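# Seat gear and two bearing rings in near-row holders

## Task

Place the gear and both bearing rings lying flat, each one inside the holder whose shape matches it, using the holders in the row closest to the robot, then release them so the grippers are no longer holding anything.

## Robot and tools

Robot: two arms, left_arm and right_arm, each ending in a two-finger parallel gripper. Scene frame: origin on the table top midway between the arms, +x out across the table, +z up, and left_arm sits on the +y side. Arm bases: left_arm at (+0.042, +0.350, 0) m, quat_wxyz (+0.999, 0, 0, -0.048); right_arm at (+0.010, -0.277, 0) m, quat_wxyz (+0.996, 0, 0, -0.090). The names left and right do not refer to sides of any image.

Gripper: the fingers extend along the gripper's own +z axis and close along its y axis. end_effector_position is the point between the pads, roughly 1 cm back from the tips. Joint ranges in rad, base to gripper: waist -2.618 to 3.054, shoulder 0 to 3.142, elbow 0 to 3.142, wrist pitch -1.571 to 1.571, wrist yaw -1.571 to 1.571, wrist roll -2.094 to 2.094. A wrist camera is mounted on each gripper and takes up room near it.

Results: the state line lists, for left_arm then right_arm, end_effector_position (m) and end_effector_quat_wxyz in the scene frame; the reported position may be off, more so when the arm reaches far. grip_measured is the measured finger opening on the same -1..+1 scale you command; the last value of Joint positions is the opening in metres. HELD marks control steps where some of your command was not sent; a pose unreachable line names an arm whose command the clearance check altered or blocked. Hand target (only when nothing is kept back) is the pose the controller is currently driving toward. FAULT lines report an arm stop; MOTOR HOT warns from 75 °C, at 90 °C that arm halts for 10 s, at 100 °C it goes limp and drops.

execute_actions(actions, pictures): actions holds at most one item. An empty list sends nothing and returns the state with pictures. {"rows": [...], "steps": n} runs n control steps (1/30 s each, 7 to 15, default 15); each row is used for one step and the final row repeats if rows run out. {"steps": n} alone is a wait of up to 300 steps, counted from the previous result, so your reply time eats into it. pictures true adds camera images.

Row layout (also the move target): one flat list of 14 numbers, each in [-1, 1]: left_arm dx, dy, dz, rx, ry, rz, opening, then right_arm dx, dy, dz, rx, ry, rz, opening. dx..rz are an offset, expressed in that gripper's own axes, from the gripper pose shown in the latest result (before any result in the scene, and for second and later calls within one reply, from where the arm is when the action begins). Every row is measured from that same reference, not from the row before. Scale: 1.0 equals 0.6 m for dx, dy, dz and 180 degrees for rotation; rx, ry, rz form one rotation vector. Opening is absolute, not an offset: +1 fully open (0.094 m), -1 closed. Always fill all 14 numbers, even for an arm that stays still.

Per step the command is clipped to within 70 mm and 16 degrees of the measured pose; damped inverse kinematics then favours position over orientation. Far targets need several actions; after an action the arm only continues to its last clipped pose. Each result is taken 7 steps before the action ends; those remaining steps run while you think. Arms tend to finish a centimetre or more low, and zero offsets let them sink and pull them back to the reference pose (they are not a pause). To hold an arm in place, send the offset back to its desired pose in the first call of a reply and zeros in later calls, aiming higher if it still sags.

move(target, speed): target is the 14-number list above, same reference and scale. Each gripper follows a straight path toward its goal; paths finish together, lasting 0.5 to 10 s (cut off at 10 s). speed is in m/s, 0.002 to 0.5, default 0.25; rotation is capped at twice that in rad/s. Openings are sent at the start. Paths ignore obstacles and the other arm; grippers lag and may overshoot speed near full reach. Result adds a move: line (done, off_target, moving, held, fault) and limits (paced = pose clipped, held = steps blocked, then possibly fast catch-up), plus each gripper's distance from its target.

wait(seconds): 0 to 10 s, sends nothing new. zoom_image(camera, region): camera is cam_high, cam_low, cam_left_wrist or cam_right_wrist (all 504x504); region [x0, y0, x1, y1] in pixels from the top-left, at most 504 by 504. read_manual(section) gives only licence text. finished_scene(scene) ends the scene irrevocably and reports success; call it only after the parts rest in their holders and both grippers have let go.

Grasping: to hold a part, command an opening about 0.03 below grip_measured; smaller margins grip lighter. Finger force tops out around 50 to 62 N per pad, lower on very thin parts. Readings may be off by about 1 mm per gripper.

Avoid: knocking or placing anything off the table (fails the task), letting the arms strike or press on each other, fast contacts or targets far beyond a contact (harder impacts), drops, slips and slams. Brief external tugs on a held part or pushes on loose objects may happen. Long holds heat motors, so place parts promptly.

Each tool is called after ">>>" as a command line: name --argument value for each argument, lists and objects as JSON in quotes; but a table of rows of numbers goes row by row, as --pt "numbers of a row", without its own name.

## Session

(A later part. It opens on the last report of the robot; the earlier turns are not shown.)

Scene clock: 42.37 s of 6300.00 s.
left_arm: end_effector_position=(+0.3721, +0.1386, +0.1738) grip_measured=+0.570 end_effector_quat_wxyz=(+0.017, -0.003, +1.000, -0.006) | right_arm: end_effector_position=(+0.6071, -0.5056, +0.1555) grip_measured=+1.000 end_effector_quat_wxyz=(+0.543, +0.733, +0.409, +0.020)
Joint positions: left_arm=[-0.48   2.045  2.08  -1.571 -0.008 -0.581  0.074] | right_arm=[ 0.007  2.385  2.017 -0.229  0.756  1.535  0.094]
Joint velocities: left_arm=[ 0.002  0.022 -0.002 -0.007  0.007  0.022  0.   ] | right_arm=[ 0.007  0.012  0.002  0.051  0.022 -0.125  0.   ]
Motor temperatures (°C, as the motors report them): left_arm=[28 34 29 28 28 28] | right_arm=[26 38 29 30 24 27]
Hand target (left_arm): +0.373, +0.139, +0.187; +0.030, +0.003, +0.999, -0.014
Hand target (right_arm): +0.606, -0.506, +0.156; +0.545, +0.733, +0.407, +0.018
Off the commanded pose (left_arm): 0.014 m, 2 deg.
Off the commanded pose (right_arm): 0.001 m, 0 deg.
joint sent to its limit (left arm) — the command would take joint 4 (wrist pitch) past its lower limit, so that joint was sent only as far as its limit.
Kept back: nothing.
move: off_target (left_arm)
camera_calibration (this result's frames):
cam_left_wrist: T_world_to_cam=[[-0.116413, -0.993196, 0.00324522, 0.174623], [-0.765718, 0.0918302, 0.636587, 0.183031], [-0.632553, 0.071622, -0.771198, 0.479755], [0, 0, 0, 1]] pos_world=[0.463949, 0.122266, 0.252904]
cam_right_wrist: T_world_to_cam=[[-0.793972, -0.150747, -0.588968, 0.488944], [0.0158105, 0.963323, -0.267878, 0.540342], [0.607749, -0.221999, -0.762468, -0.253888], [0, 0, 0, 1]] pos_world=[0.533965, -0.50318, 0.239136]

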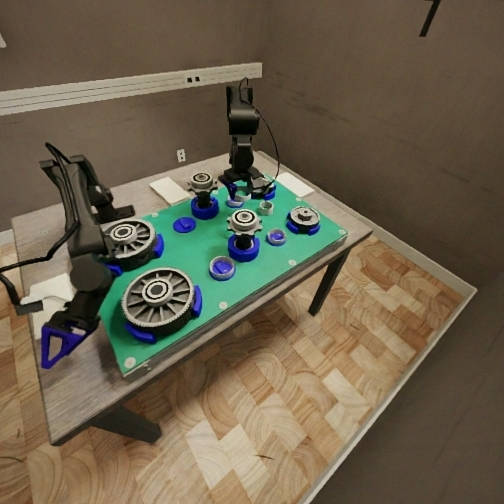

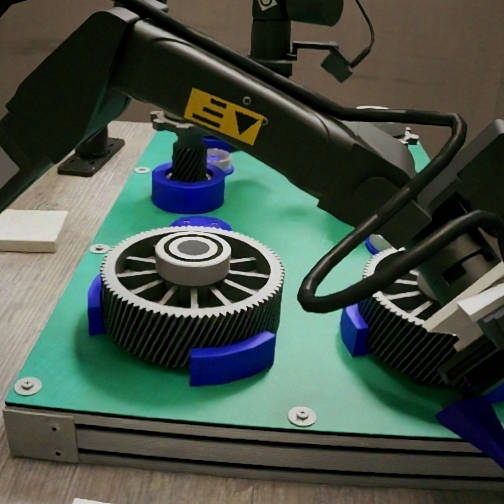

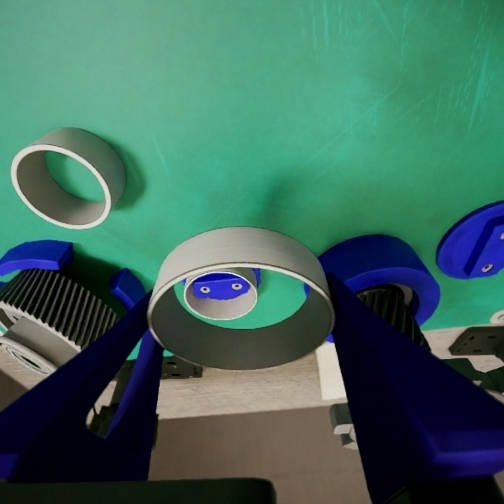

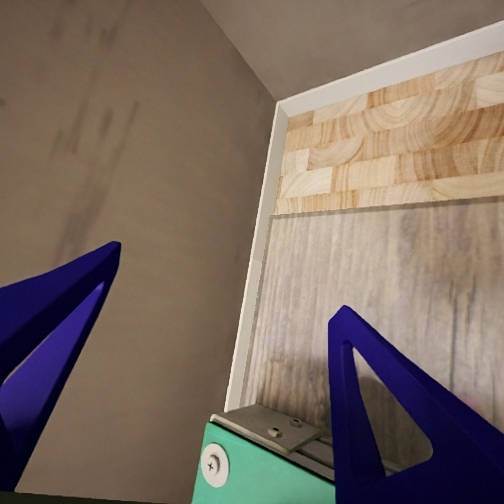

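>>> move --target '[-0.02,-0.34,-0.11,0,0,0.33,0.51,0,0,0,0,0,0,1]'

Scene clock: 46.00 s of 6300.00 s.
left_arm: end_effector_position=(+0.3819, -0.0532, +0.2296) grip_measured=+0.570 end_effector_quat_wxyz=(+0.218, +0.464, +0.854, -0.081) | right_arm: end_effector_position=(+0.6079, -0.5049, +0.1550) grip_measured=+1.000 end_effector_quat_wxyz=(+0.542, +0.733, +0.410, +0.023)
Joint positions: left_arm=[-0.78   2.402  2.822 -1.52  -0.01   0.122  0.074] | right_arm=[ 0.007  2.385  2.017 -0.229  0.75   1.536  0.094]
Joint velocities: left_arm=[ 0.007  0.007  0.012 -0.066  0.007  0.022 -0.002] | right_arm=[ 0.002  0.002 -0.007 -0.066 -0.022  0.051  0.   ]
Motor temperatures (°C, as the motors report them): left_arm=[28 34 30 28 28 28] | right_arm=[26 38 29 31 24 27]
Hand target (left_arm): +0.385, -0.062, +0.245; +0.250, +0.468, +0.843, -0.090
Hand target (right_arm): +0.607, -0.506, +0.155; +0.543, +0.733, +0.409, +0.020
Off the commanded pose (left_arm): 0.017 m, 25 deg; orientation clipped at the last step of the last action.
Off the commanded pose (right_arm): 0.001 m, 0 deg.
elbow stopped short (left arm): the move would have taken joint 3 (elbow) straighter than the controller allows; a more bent joint 3 avoids this.
Kept back: nothing.
move: off_target (left_arm); limits=paced
camera_calibration (this result's frames):
cam_left_wrist: T_world_to_cam=[[-0.879047, -0.46072, -0.122532, 0.333479], [-0.476388, 0.839082, 0.262671, 0.187629], [-0.0182036, 0.289273, -0.957074, 0.362344], [0, 0, 0, 1]] pos_world=[0.389124, -0.108612, 0.338367]
cam_right_wrist: T_world_to_cam=[[-0.792635, -0.152658, -0.590276, 0.487843], [0.011036, 0.964396, -0.264233, 0.542398], [0.609597, -0.215954, -0.762729, -0.252579], [0, 0, 0, 1]] pos_world=[0.534667, -0.503159, 0.238632]

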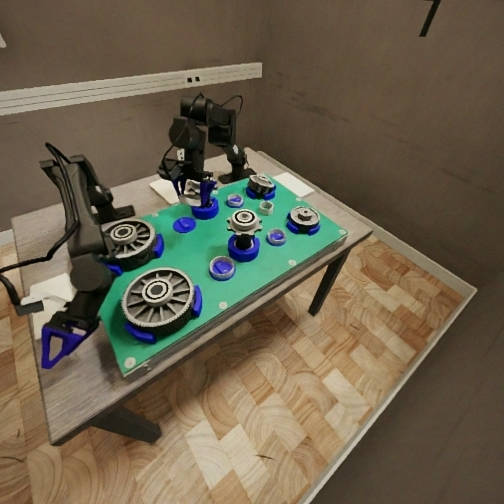

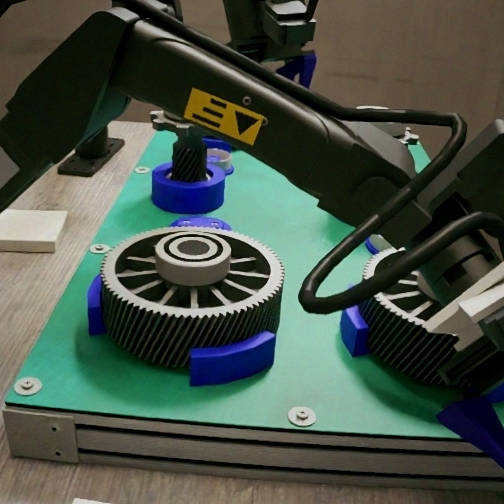

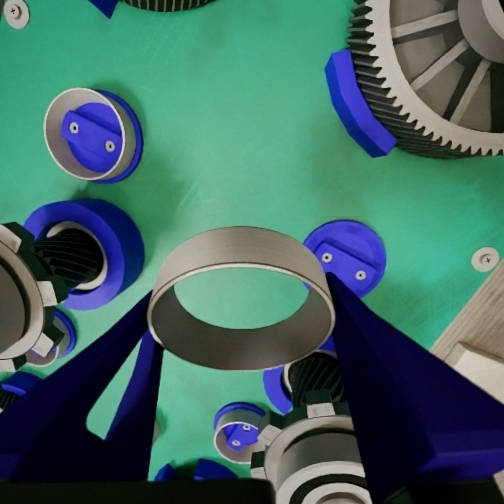

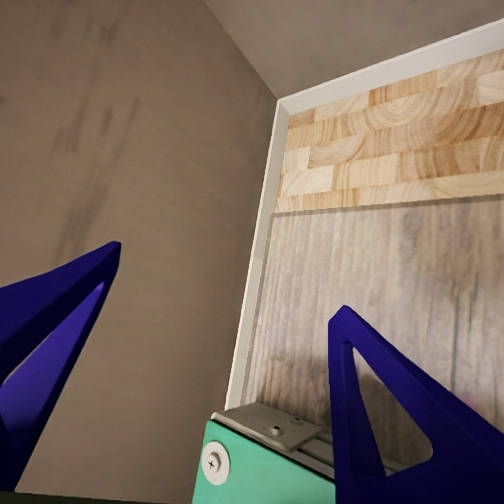

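>>> move --target '[0.117,-0.138,0.127,0.023,0.149,0.009,0.51,0,0,0,0,0,0,1]' --speed 0.15

Scene clock: 48.23 s of 6300.00 s.
left_arm: end_effector_position=(+0.3074, -0.0721, +0.1232) grip_measured=+0.570 end_effector_quat_wxyz=(+0.060, +0.494, +0.867, -0.026) | right_arm: end_effector_position=(+0.6087, -0.5042, +0.1546) grip_measured=+1.000 end_effector_quat_wxyz=(+0.541, +0.733, +0.412, +0.025)
Joint positions: left_arm=[-0.92   2.503  2.644 -1.581 -0.012  0.02   0.074] | right_arm=[ 0.007  2.385  2.017 -0.229  0.743  1.536  0.094]
Joint velocities: left_arm=[-0.007  0.002 -0.032 -0.022  0.066 -0.081  0.001] | right_arm=[ 0.012  0.007 -0.012 -0.139 -0.037 -0.066  0.   ]
Motor temperatures (°C, as the motors report them): left_arm=[28 35 29 28 28 28] | right_arm=[26 39 29 31 24 27]
Hand target (left_arm): +0.303, -0.073, +0.126; +0.058, +0.492, +0.868, -0.030
Hand target (right_arm): +0.608, -0.505, +0.155; +0.542, +0.733, +0.410, +0.023
Off the commanded pose (left_arm): 0.005 m, 8 deg.
Off the commanded pose (right_arm): 0.001 m, 0 deg.
joint sent to its limit (left arm) — the command would take joint 4 (wrist pitch) past its lower limit, so that joint was sent only as far as its limit.
Kept back: nothing.
move: off_target (left_arm)
camera_calibration (this result's frames):
cam_left_wrist: T_world_to_cam=[[-0.914116, -0.403995, -0.0343543, 0.250307], [-0.351849, 0.748304, 0.562356, 0.114224], [-0.201482, 0.526146, -0.826181, 0.321946], [0, 0, 0, 1]] pos_world=[0.333866, -0.153742, 0.21035]
cam_right_wrist: T_world_to_cam=[[-0.791437, -0.154789, -0.591327, 0.486676], [0.00602415, 0.965383, -0.260766, 0.544588], [0.611221, -0.209942, -0.763108, -0.251137], [0, 0, 0, 1]] pos_world=[0.535393, -0.503129, 0.23815]

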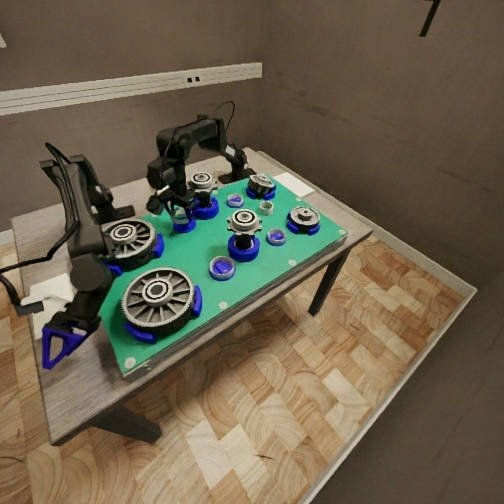

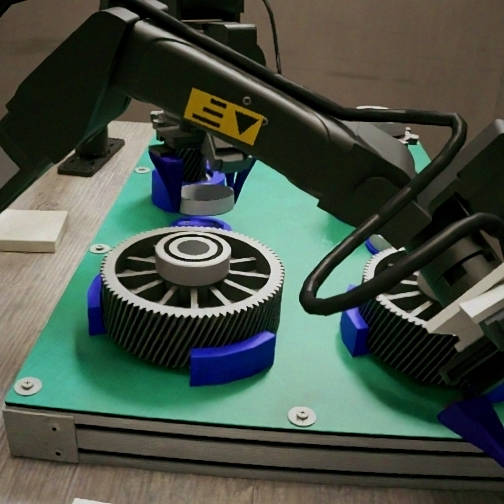

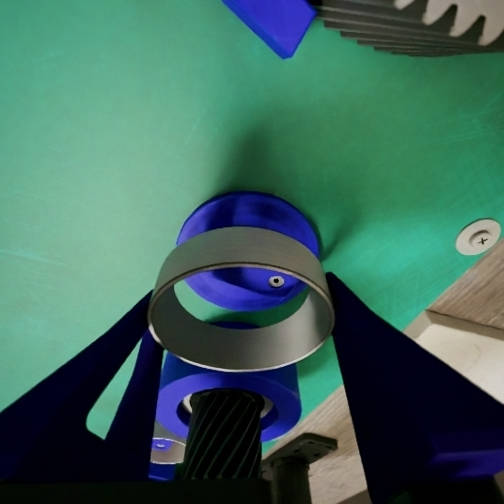

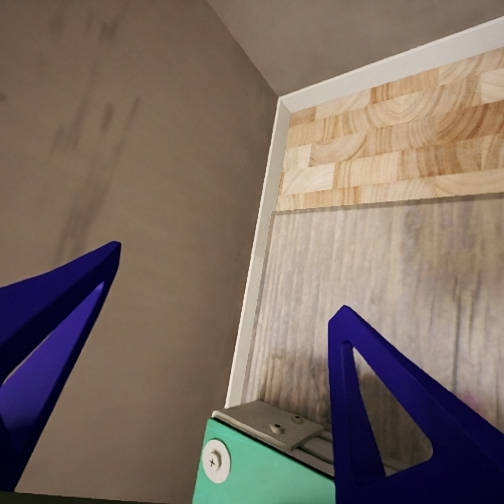

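>>> move --target '[0.028,-0.004,0.036,0.003,0.042,0,0.51,0,0,0,0,0,0,1]' --speed 0.04

Scene clock: 50.50 s of 6300.00 s.
left_arm: end_effector_position=(+0.3011, -0.0620, +0.1013) grip_measured=+0.570 end_effector_quat_wxyz=(+0.025, +0.494, +0.869, -0.007) | right_arm: end_effector_position=(+0.6095, -0.5034, +0.1541) grip_measured=+1.000 end_effector_quat_wxyz=(+0.540, +0.733, +0.414, +0.028)
Joint positions: left_arm=[-0.92   2.51   2.571 -1.581 -0.011  0.019  0.074] | right_arm=[ 0.007  2.385  2.017 -0.229  0.737  1.536  0.094]
Joint velocities: left_arm=[ 0.002 -0.017 -0.002 -0.022 -0.007 -0.051 -0.   ] | right_arm=[-0.002  0.002 -0.007  0.066  0.037 -0.007  0.   ]
Motor temperatures (°C, as the motors report them): left_arm=[28 36 29 28 28 28] | right_arm=[26 39 29 31 24 27]
Hand target (left_arm): +0.298, -0.061, +0.099; +0.019, +0.495, +0.869, -0.008
Hand target (right_arm): +0.609, -0.504, +0.155; +0.541, +0.733, +0.412, +0.025
Off the commanded pose (left_arm): 0.003 m, 3 deg.
Off the commanded pose (right_arm): 0.001 m, 0 deg.
joint sent to its limit (left arm) — the command would take joint 4 (wrist pitch) past its lower limit, so that joint was sent only as far as its limit.
Kept back: nothing.
move: off_target (left_arm)
camera_calibration (this result's frames):
cam_left_wrist: T_world_to_cam=[[-0.914873, -0.403092, -0.0229031, 0.246969], [-0.327691, 0.70821, 0.625346, 0.100651], [-0.235852, 0.579617, -0.780012, 0.306277], [0, 0, 0, 1]] pos_world=[0.331164, -0.149254, 0.181615]
cam_right_wrist: T_world_to_cam=[[-0.790156, -0.157033, -0.592447, 0.485439], [0.000709436, 0.966386, -0.257096, 0.546896], [0.612905, -0.203566, -0.763484, -0.249594], [0, 0, 0, 1]] pos_world=[0.536163, -0.503091, 0.23764]

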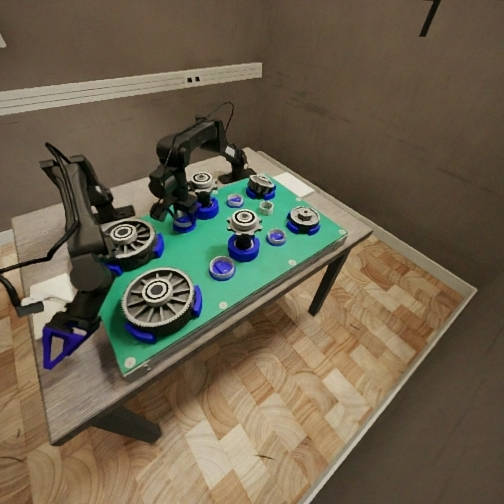

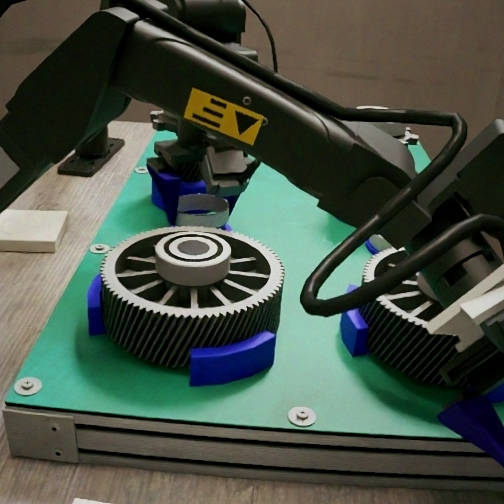

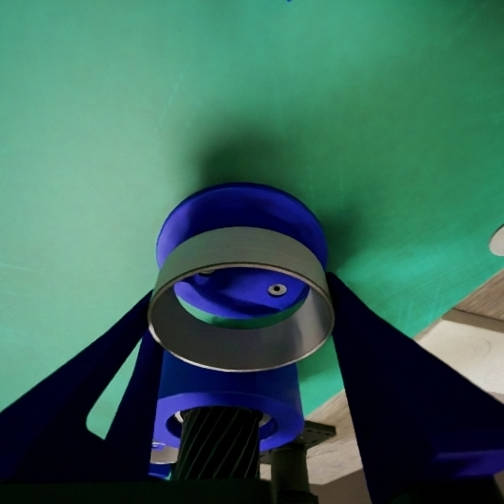

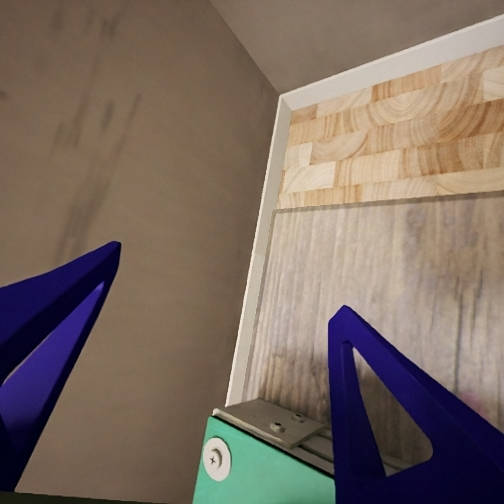

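>>> move --target '[-0.006,0,0.035,0.004,0.016,0,0.51,0,0,0,0,0,0,1]' --speed 0.025

Scene clock: 52.00 s of 6300.00 s.
left_arm: end_effector_position=(+0.3028, -0.0640, +0.0874) grip_measured=+0.570 end_effector_quat_wxyz=(+0.017, +0.494, +0.869, -0.002) | right_arm: end_effector_position=(+0.6103, -0.5026, +0.1537) grip_measured=+1.000 end_effector_quat_wxyz=(+0.538, +0.732, +0.416, +0.030)
Joint positions: left_arm=[-0.92   2.55   2.591 -1.581 -0.013  0.019  0.074] | right_arm=[ 0.007  2.385  2.017 -0.229  0.73   1.536  0.094]
Joint velocities: left_arm=[ 0.007 -0.007  0.017 -0.081 -0.081 -0.007 -0.001] | right_arm=[ 0.002  0.002  0.002 -0.007 -0.037 -0.022  0.   ]
Motor temperatures (°C, as the motors report them): left_arm=[28 36 29 28 28 28] | right_arm=[26 39 29 31 24 27]
Hand target (left_arm): +0.303, -0.066, +0.081; +0.010, +0.494, +0.869, -0.006
Hand target (right_arm): +0.610, -0.503, +0.154; +0.540, +0.733, +0.414, +0.028
Off the commanded pose (left_arm): 0.007 m, 2 deg.
Off the commanded pose (right_arm): 0.001 m, 0 deg.
joint sent to its limit (left arm) — the command would take joint 4 (wrist pitch) past its lower limit, so that joint was sent only as far as its limit.
Kept back: nothing.
move: done
camera_calibration (this result's frames):
cam_left_wrist: T_world_to_cam=[[-0.915044, -0.402755, -0.0219657, 0.247341], [-0.322025, 0.696668, 0.641057, 0.107504], [-0.242886, 0.593669, -0.767179, 0.2989], [0, 0, 0, 1]] pos_world=[0.333546, -0.152724, 0.165827]
cam_right_wrist: T_world_to_cam=[[-0.788787, -0.158906, -0.593772, 0.48434], [-0.00408911, 0.96734, -0.253448, 0.548921], [0.614654, -0.197489, -0.763675, -0.248237], [0, 0, 0, 1]] pos_world=[0.536865, -0.503053, 0.237138]

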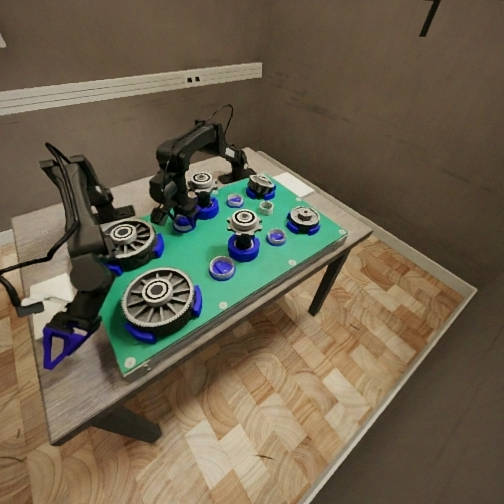

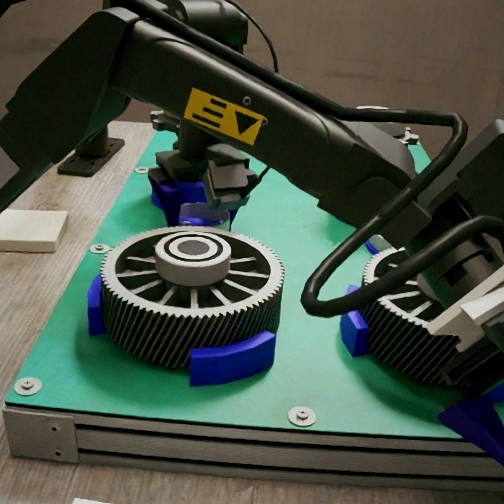

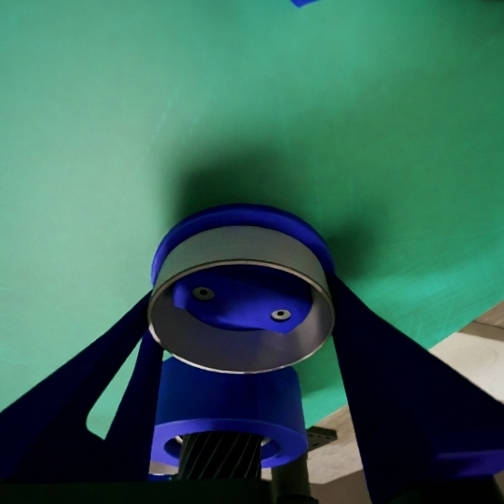

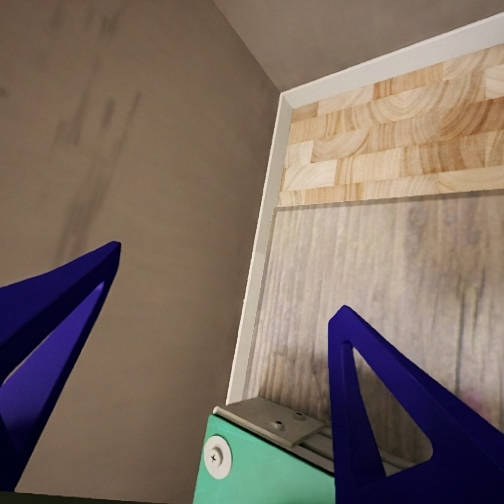

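>>> move --target '[0,0,0,0,0,0,0.9,0,0,0,0,0,0,1]'

>>> move --target '[-0.03,0,-0.26,0,0,0,0.9,0,0,0,0,0,0,1]'

>>> zoom_image --camera "cam_left_wrist" --region '[150, 140, 350, 340]'

Scene clock: 52.93 s of 6300.00 s.
left_arm: end_effector_position=(+0.3027, -0.0640, +0.0867) grip_measured=+0.898 end_effector_quat_wxyz=(+0.016, +0.494, +0.869, -0.001) | right_arm: end_effector_position=(+0.6110, -0.5019, +0.1533) grip_measured=+1.000 end_effector_quat_wxyz=(+0.537, +0.732, +0.417, +0.032)
Joint positions: left_arm=[-0.92   2.552  2.591 -1.581 -0.013  0.019  0.089] | right_arm=[ 0.007  2.385  2.017 -0.229  0.724  1.536  0.094]
Joint velocities: left_arm=[ 0.002 -0.012 -0.017 -0.022  0.007 -0.022 -0.002] | right_arm=[ 0.002 -0.002  0.002  0.066 -0.037 -0.022  0.   ]
Motor temperatures (°C, as the motors report them): left_arm=[28 37 29 28 28 28] | right_arm=[26 39 29 31 24 27]
Hand target (left_arm): +0.303, -0.064, +0.087; +0.017, +0.494, +0.869, -0.002
Hand target (right_arm): +0.610, -0.503, +0.154; +0.538, +0.732, +0.416, +0.030
Off the commanded pose (left_arm): 0.001 m, 0 deg.
Off the commanded pose (right_arm): 0.001 m, 0 deg.
Kept back: nothing.
move: done
camera_calibration (this result's frames):
cam_left_wrist: T_world_to_cam=[[-0.915062, -0.402726, -0.0217522, 0.247307], [-0.32151, 0.695836, 0.642218, 0.107616], [-0.243502, 0.594663, -0.766213, 0.298487], [0, 0, 0, 1]] pos_world=[0.333583, -0.152785, 0.164971]
cam_right_wrist: T_world_to_cam=[[-0.787626, -0.16088, -0.594779, 0.48324], [-0.00882693, 0.968158, -0.250185, 0.550952], [0.61609, -0.191802, -0.763967, -0.246837], [0, 0, 0, 1]] pos_world=[0.537549, -0.503009, 0.236686]

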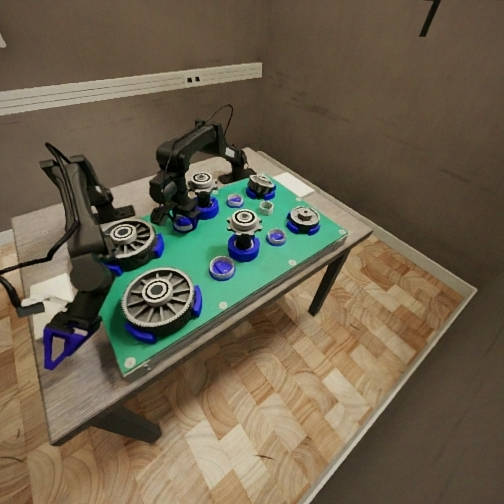

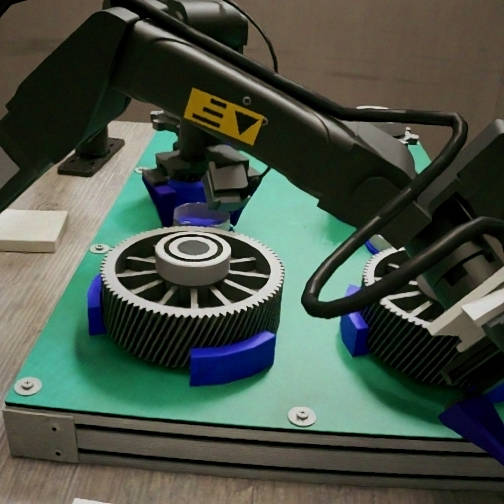

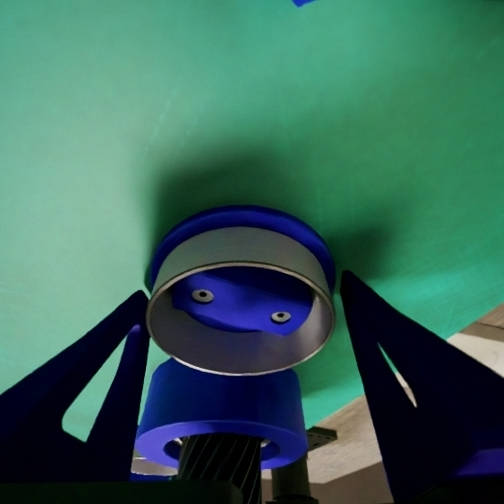

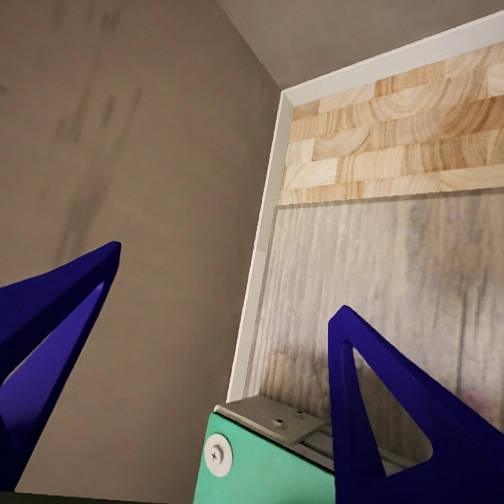

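Scene clock: 53.97 s of 6300.00 s.
left_arm: end_effector_position=(+0.3078, -0.0721, +0.2368) grip_measured=+0.898 end_effector_quat_wxyz=(+0.180, +0.483, +0.852, -0.091) | right_arm: end_effector_position=(+0.6118, -0.5012, +0.1529) grip_measured=+1.000 end_effector_quat_wxyz=(+0.536, +0.732, +0.419, +0.035)
Joint positions: left_arm=[-0.92   2.324  2.741 -1.581 -0.013  0.019  0.089] | right_arm=[ 0.007  2.385  2.017 -0.229  0.718  1.536  0.094]
Joint velocities: left_arm=[-0.002 -0.017  0.002 -0.066  0.022  0.066 -0.   ] | right_arm=[-0.002 -0.007 -0.007 -0.022  0.066  0.022  0.   ]
Motor temperatures (°C, as the motors report them): left_arm=[28 37 29 28 28 28] | right_arm=[26 39 29 31 24 27]
Hand target (left_arm): +0.308, -0.073, +0.241; +0.186, +0.482, +0.851, -0.094
Hand target (right_arm): +0.611, -0.502, +0.153; +0.537, +0.732, +0.417, +0.033
Off the commanded pose (left_arm): 0.008 m, 22 deg; orientation clipped at the last step of the last action.
Off the commanded pose (right_arm): 0.001 m, 0 deg.
joint sent to its limit (left arm) — the command would take joint 4 (wrist pitch) past its lower limit, so that joint was sent only as far as its limit.
Kept back: nothing.
move: off_target (left_arm); limits=paced
camera_calibration (this result's frames):
cam_left_wrist: T_world_to_cam=[[-0.905669, -0.417876, -0.0717135, 0.259757], [-0.417918, 0.851334, 0.317135, 0.136334], [-0.071471, 0.31719, -0.945665, 0.389109], [0, 0, 0, 1]] pos_world=[0.32004, -0.130941, 0.343359]
cam_right_wrist: T_world_to_cam=[[-0.786237, -0.162727, -0.596114, 0.482141], [-0.0136399, 0.969037, -0.246537, 0.552957], [0.617775, -0.185705, -0.764112, -0.24545], [0, 0, 0, 1]] pos_world=[0.538252, -0.50296, 0.236184]

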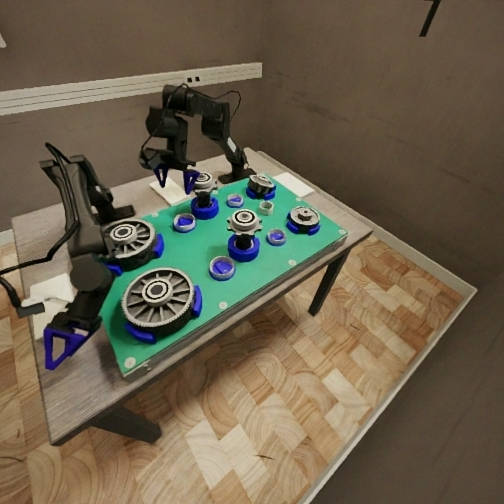

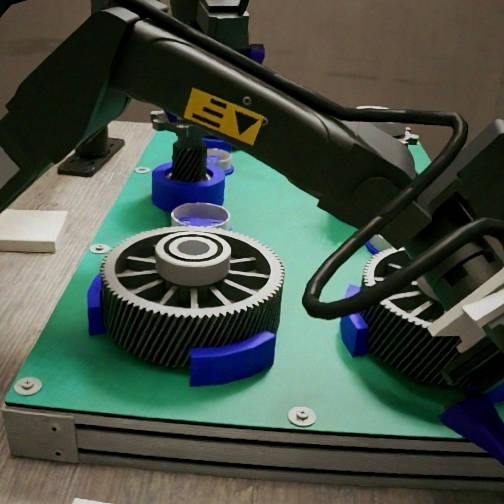

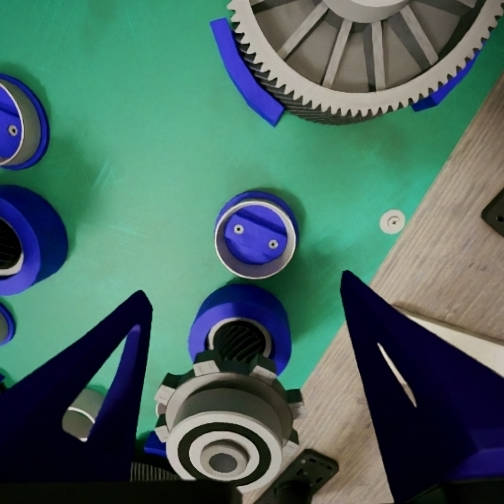

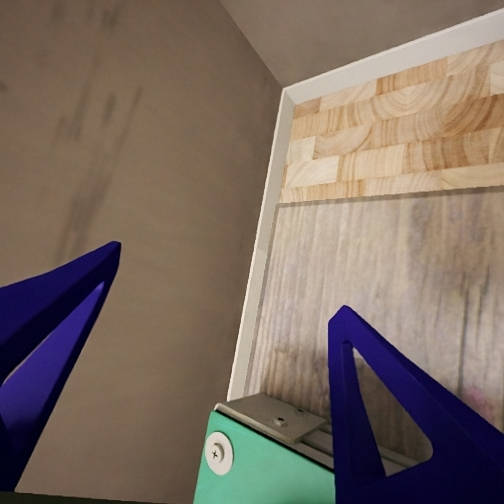

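Region (150, 140, 350, 340) of cam_left_wrist's 504x504 image, scaled by 2.520, with more detail than that image has.

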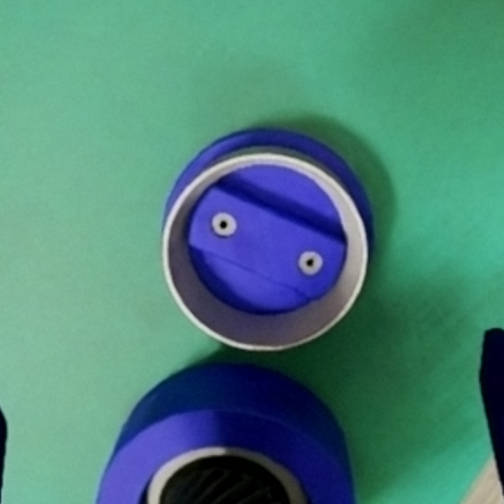

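>>> move --target '[0.506,0.30,-0.248,-0.061,0.12,-0.324,0.9,0,0,0,0,0,0,1]' --speed 0.35

Scene clock: 56.30 s of 6300.00 s.
left_arm: end_effector_position=(+0.2883, +0.3049, +0.2477) grip_measured=+0.898 end_effector_quat_wxyz=(+0.105, -0.004, +0.994, -0.023) | right_arm: end_effector_position=(+0.6126, -0.5005, +0.1524) grip_measured=+1.000 end_effector_quat_wxyz=(+0.535, +0.732, +0.421, +0.037)
Joint positions: left_arm=[-0.084  1.385  1.606 -1.577  0.007 -0.187  0.089] | right_arm=[ 0.007  2.385  2.017 -0.229  0.711  1.536  0.094]
Joint velocities: left_arm=[-0.017  0.007 -0.002 -0.022 -0.051 -0.037  0.   ] | right_arm=[-0.002 -0.007  0.012  0.007 -0.037 -0.125  0.   ]
Motor temperatures (°C, as the motors report them): left_arm=[28 37 29 28 28 28] | right_arm=[26 39 29 31 24 27]
Hand target (left_arm): +0.283, +0.308, +0.247; +0.104, -0.000, +0.994, -0.021
Hand target (right_arm): +0.612, -0.501, +0.153; +0.536, +0.732, +0.419, +0.035
Off the commanded pose (left_arm): 0.011 m, 12 deg.
Off the commanded pose (right_arm): 0.001 m, 0 deg.
joint sent to its limit (left arm) — the command would take joint 4 (wrist pitch) past its lower limit, so that joint was sent only as far as its limit.
Kept back: nothing.
move: off_target (left_arm)
camera_calibration (this result's frames):
cam_left_wrist: T_world_to_cam=[[-0.116282, -0.993085, 0.0161701, 0.326481], [-0.865997, 0.109346, 0.487947, 0.116837], [-0.486341, 0.0427361, -0.872724, 0.46363], [0, 0, 0, 1]] pos_world=[0.364626, 0.291634, 0.342331]
cam_right_wrist: T_world_to_cam=[[-0.784982, -0.164802, -0.597197, 0.480972], [-0.0186873, 0.969829, -0.24307, 0.555094], [0.619237, -0.179645, -0.764378, -0.243932], [0, 0, 0, 1]] pos_world=[0.538979, -0.502902, 0.235705]

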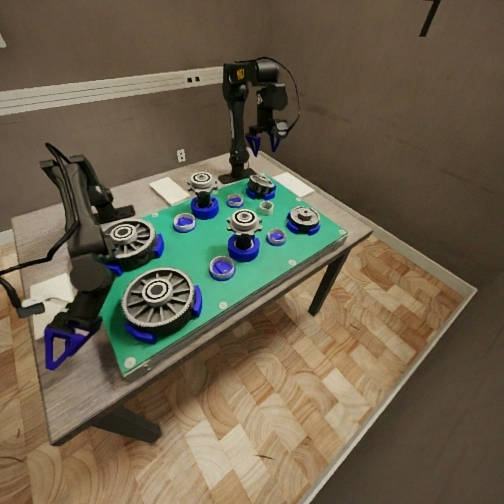

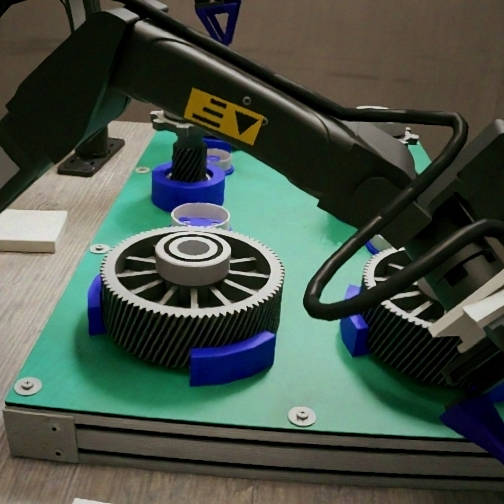

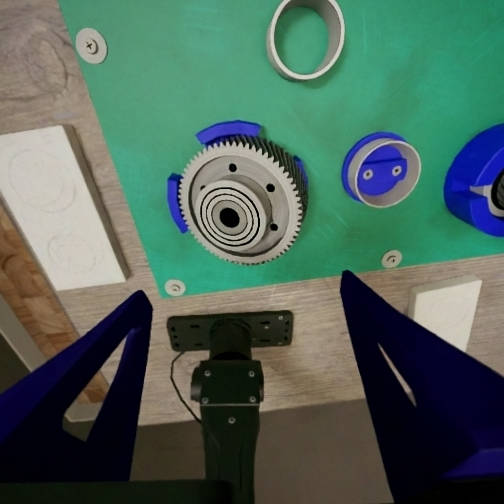

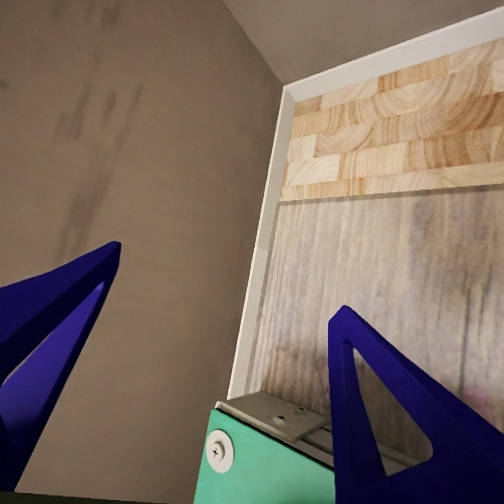

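>>> move --target '[0.028,0.017,0.155,-0.015,0.067,0.002,0.5,0,0,0,0,0,0,1]' --speed 0.15

Scene clock: 59.77 s of 6300.00 s.
left_arm: end_effector_position=(+0.2883, +0.3050, +0.1560) grip_measured=+0.502 end_effector_quat_wxyz=(-0.007, +0.003, +1.000, -0.002) | right_arm: end_effector_position=(+0.6133, -0.4997, +0.1520) grip_measured=+1.000 end_effector_quat_wxyz=(+0.533, +0.732, +0.422, +0.040)
Joint positions: left_arm=[-0.084  1.503  1.352 -1.432  0.006 -0.173  0.071] | right_arm=[ 0.007  2.385  2.017 -0.229  0.705  1.537  0.094]
Joint velocities: left_arm=[ 0.007 -0.012  0.002 -0.051 -0.037 -0.022 -0.   ] | right_arm=[ 0.007  0.012 -0.017 -0.066 -0.022  0.022  0.   ]
Motor temperatures (°C, as the motors report them): left_arm=[28 35 29 28 28 28] | right_arm=[26 39 30 31 24 27]
Hand target (left_arm): +0.292, +0.309, +0.154; -0.000, +0.001, +1.000, +0.000
Hand target (right_arm): +0.613, -0.500, +0.152; +0.535, +0.732, +0.420, +0.038
Off the commanded pose (left_arm): 0.007 m, 1 deg.
Off the commanded pose (right_arm): 0.001 m, 0 deg.
Kept back: nothing.
move: done
camera_calibration (this result's frames):
cam_left_wrist: T_world_to_cam=[[-0.12792, -0.991784, 0.00100481, 0.33342], [-0.734085, 0.0953634, 0.672328, 0.0990992], [-0.6669, 0.0852667, -0.740253, 0.402066], [0, 0, 0, 1]] pos_world=[0.383536, 0.286948, 0.230668]
cam_right_wrist: T_world_to_cam=[[-0.783572, -0.166622, -0.598542, 0.479875], [-0.0235143, 0.970631, -0.239421, 0.557078], [0.620856, -0.173529, -0.764477, -0.242514], [0, 0, 0, 1]] pos_world=[0.539682, -0.502843, 0.235205]

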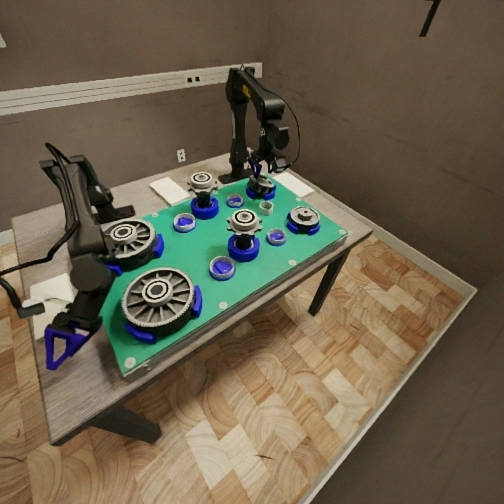

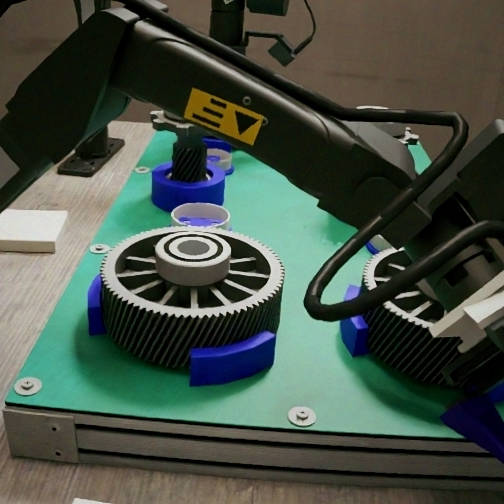

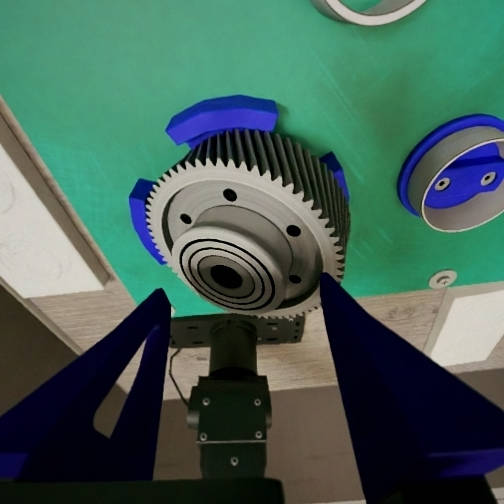

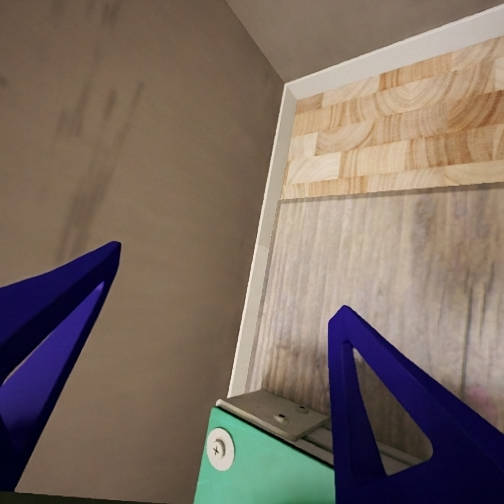

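>>> move --target '[0.008,0.014,0.052,0.05,0,0,0.5,0,0,0,0,0,0,1]' --speed 0.04

>>> move --target '[0,0,0,0,0,0,0.0,0,0,0,0,0,0,1]'

Scene clock: 62.37 s of 6300.00 s.
left_arm: end_effector_position=(+0.2825, +0.3100, +0.1293) grip_measured=+0.502 end_effector_quat_wxyz=(-0.014, -0.001, +0.997, -0.081) | right_arm: end_effector_position=(+0.6140, -0.4990, +0.1516) grip_measured=+1.000 end_effector_quat_wxyz=(+0.532, +0.732, +0.424, +0.042)
Joint positions: left_arm=[ 0.047  1.475  1.211 -1.327  0.164 -0.049  0.071] | right_arm=[ 0.007  2.385  2.017 -0.229  0.698  1.537  0.094]
Joint velocities: left_arm=[ 0.007  0.012  0.002 -0.007 -0.007  0.037 -0.001] | right_arm=[-0.002 -0.012 -0.002  0.037 -0.051 -0.007  0.   ]
Motor temperatures (°C, as the motors report them): left_arm=[28 34 29 28 28 28] | right_arm=[26 40 30 31 24 27]
Hand target (left_arm): +0.283, +0.312, +0.124; -0.008, +0.002, +0.997, -0.081
Hand target (right_arm): +0.613, -0.500, +0.152; +0.533, +0.732, +0.422, +0.040
Off the commanded pose (left_arm): 0.006 m, 1 deg.
Off the commanded pose (right_arm): 0.001 m, 0 deg.
Kept back: nothing.
move: done
camera_calibration (this result's frames):
cam_left_wrist: T_world_to_cam=[[-0.118461, -0.98012, 0.159159, 0.310859], [-0.725212, 0.194888, 0.660368, 0.0804857], [-0.678259, -0.0371961, -0.733881, 0.418277], [0, 0, 0, 1]] pos_world=[0.378894, 0.304552, 0.204339]
cam_right_wrist: T_world_to_cam=[[-0.78237, -0.168554, -0.599573, 0.478774], [-0.0282767, 0.971303, -0.236158, 0.559069], [0.622172, -0.167809, -0.764684, -0.241058], [0, 0, 0, 1]] pos_world=[0.540366, -0.502778, 0.234755]

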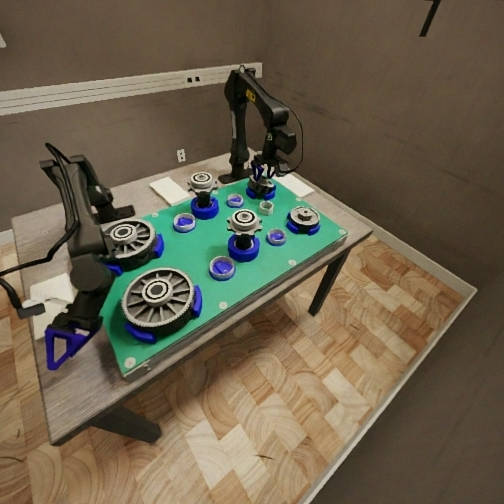

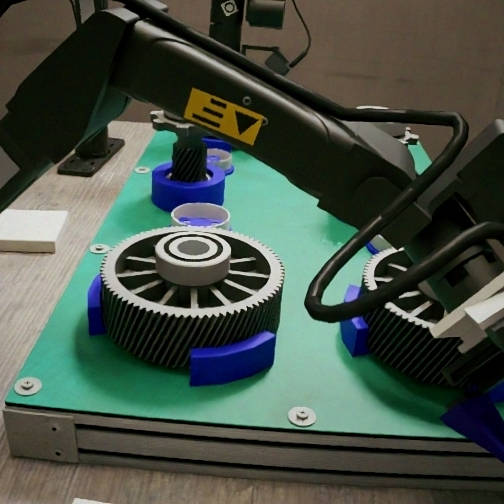

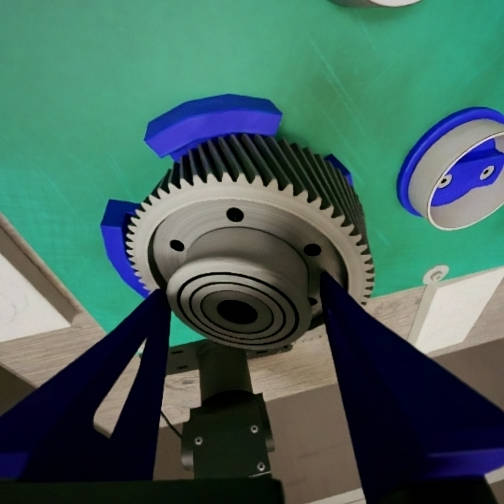

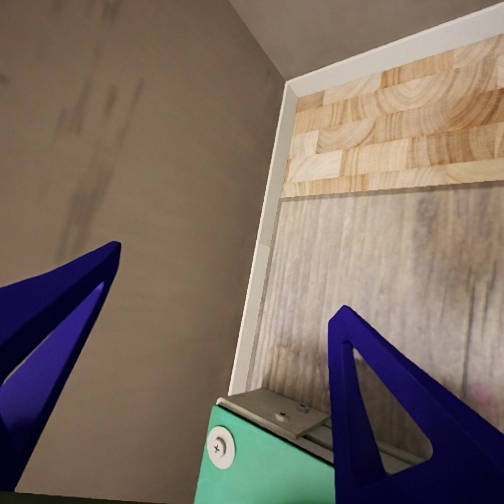

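Scene clock: 62.87 s of 6300.00 s.
left_arm: end_effector_position=(+0.2824, +0.3105, +0.1292) grip_measured=+0.258 end_effector_quat_wxyz=(-0.014, -0.001, +0.997, -0.080) | right_arm: end_effector_position=(+0.6148, -0.4983, +0.1512) grip_measured=+1.000 end_effector_quat_wxyz=(+0.531, +0.732, +0.425, +0.045)
Joint positions: left_arm=[ 0.047  1.475  1.211 -1.327  0.16  -0.048  0.059] | right_arm=[ 0.007  2.385  2.017 -0.229  0.692  1.537  0.094]
Joint velocities: left_arm=[ 0.002 -0.002  0.007 -0.066 -0.139  0.022 -0.001] | right_arm=[-0.027 -0.007  0.007  0.007 -0.007 -0.022  0.   ]
Motor temperatures (°C, as the motors report them): left_arm=[28 34 29 28 28 28] | right_arm=[26 40 30 31 24 27]
Hand target (left_arm): +0.282, +0.310, +0.129; -0.014, -0.001, +0.997, -0.081
Hand target (right_arm): +0.614, -0.499, +0.152; +0.532, +0.732, +0.424, +0.042
Off the commanded pose (left_arm): 0.001 m, 0 deg.
Off the commanded pose (right_arm): 0.001 m, 0 deg.
Kept back: nothing.
move: done
camera_calibration (this result's frames):
cam_left_wrist: T_world_to_cam=[[-0.118864, -0.98055, 0.156184, 0.312026], [-0.725014, 0.193187, 0.661086, 0.0807661], [-0.6784, -0.0346563, -0.733875, 0.417437], [0, 0, 0, 1]] pos_world=[0.378835, 0.304821, 0.20422]
cam_right_wrist: T_world_to_cam=[[-0.781016, -0.170229, -0.600863, 0.477747], [-0.0328185, 0.971991, -0.232714, 0.560908], [0.623648, -0.162034, -0.764728, -0.239702], [0, 0, 0, 1]] pos_world=[0.541026, -0.502712, 0.234284]

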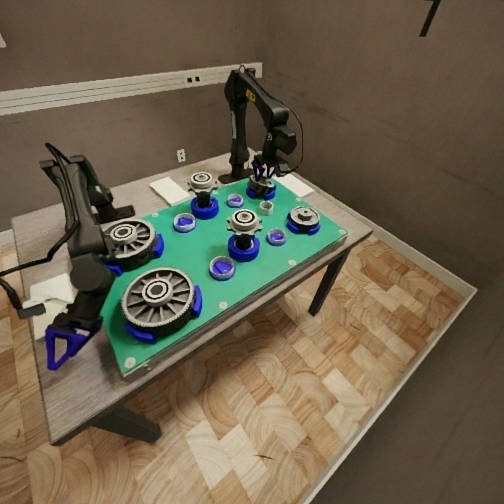

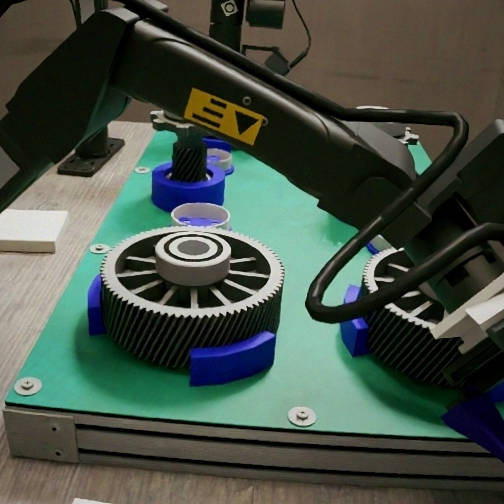

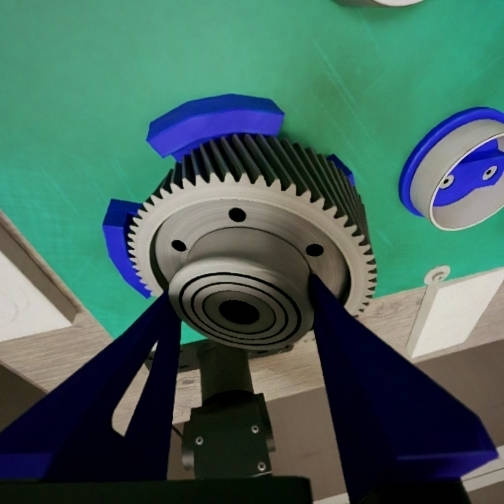

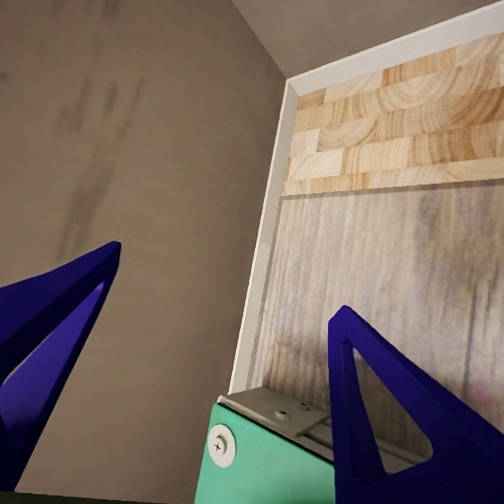

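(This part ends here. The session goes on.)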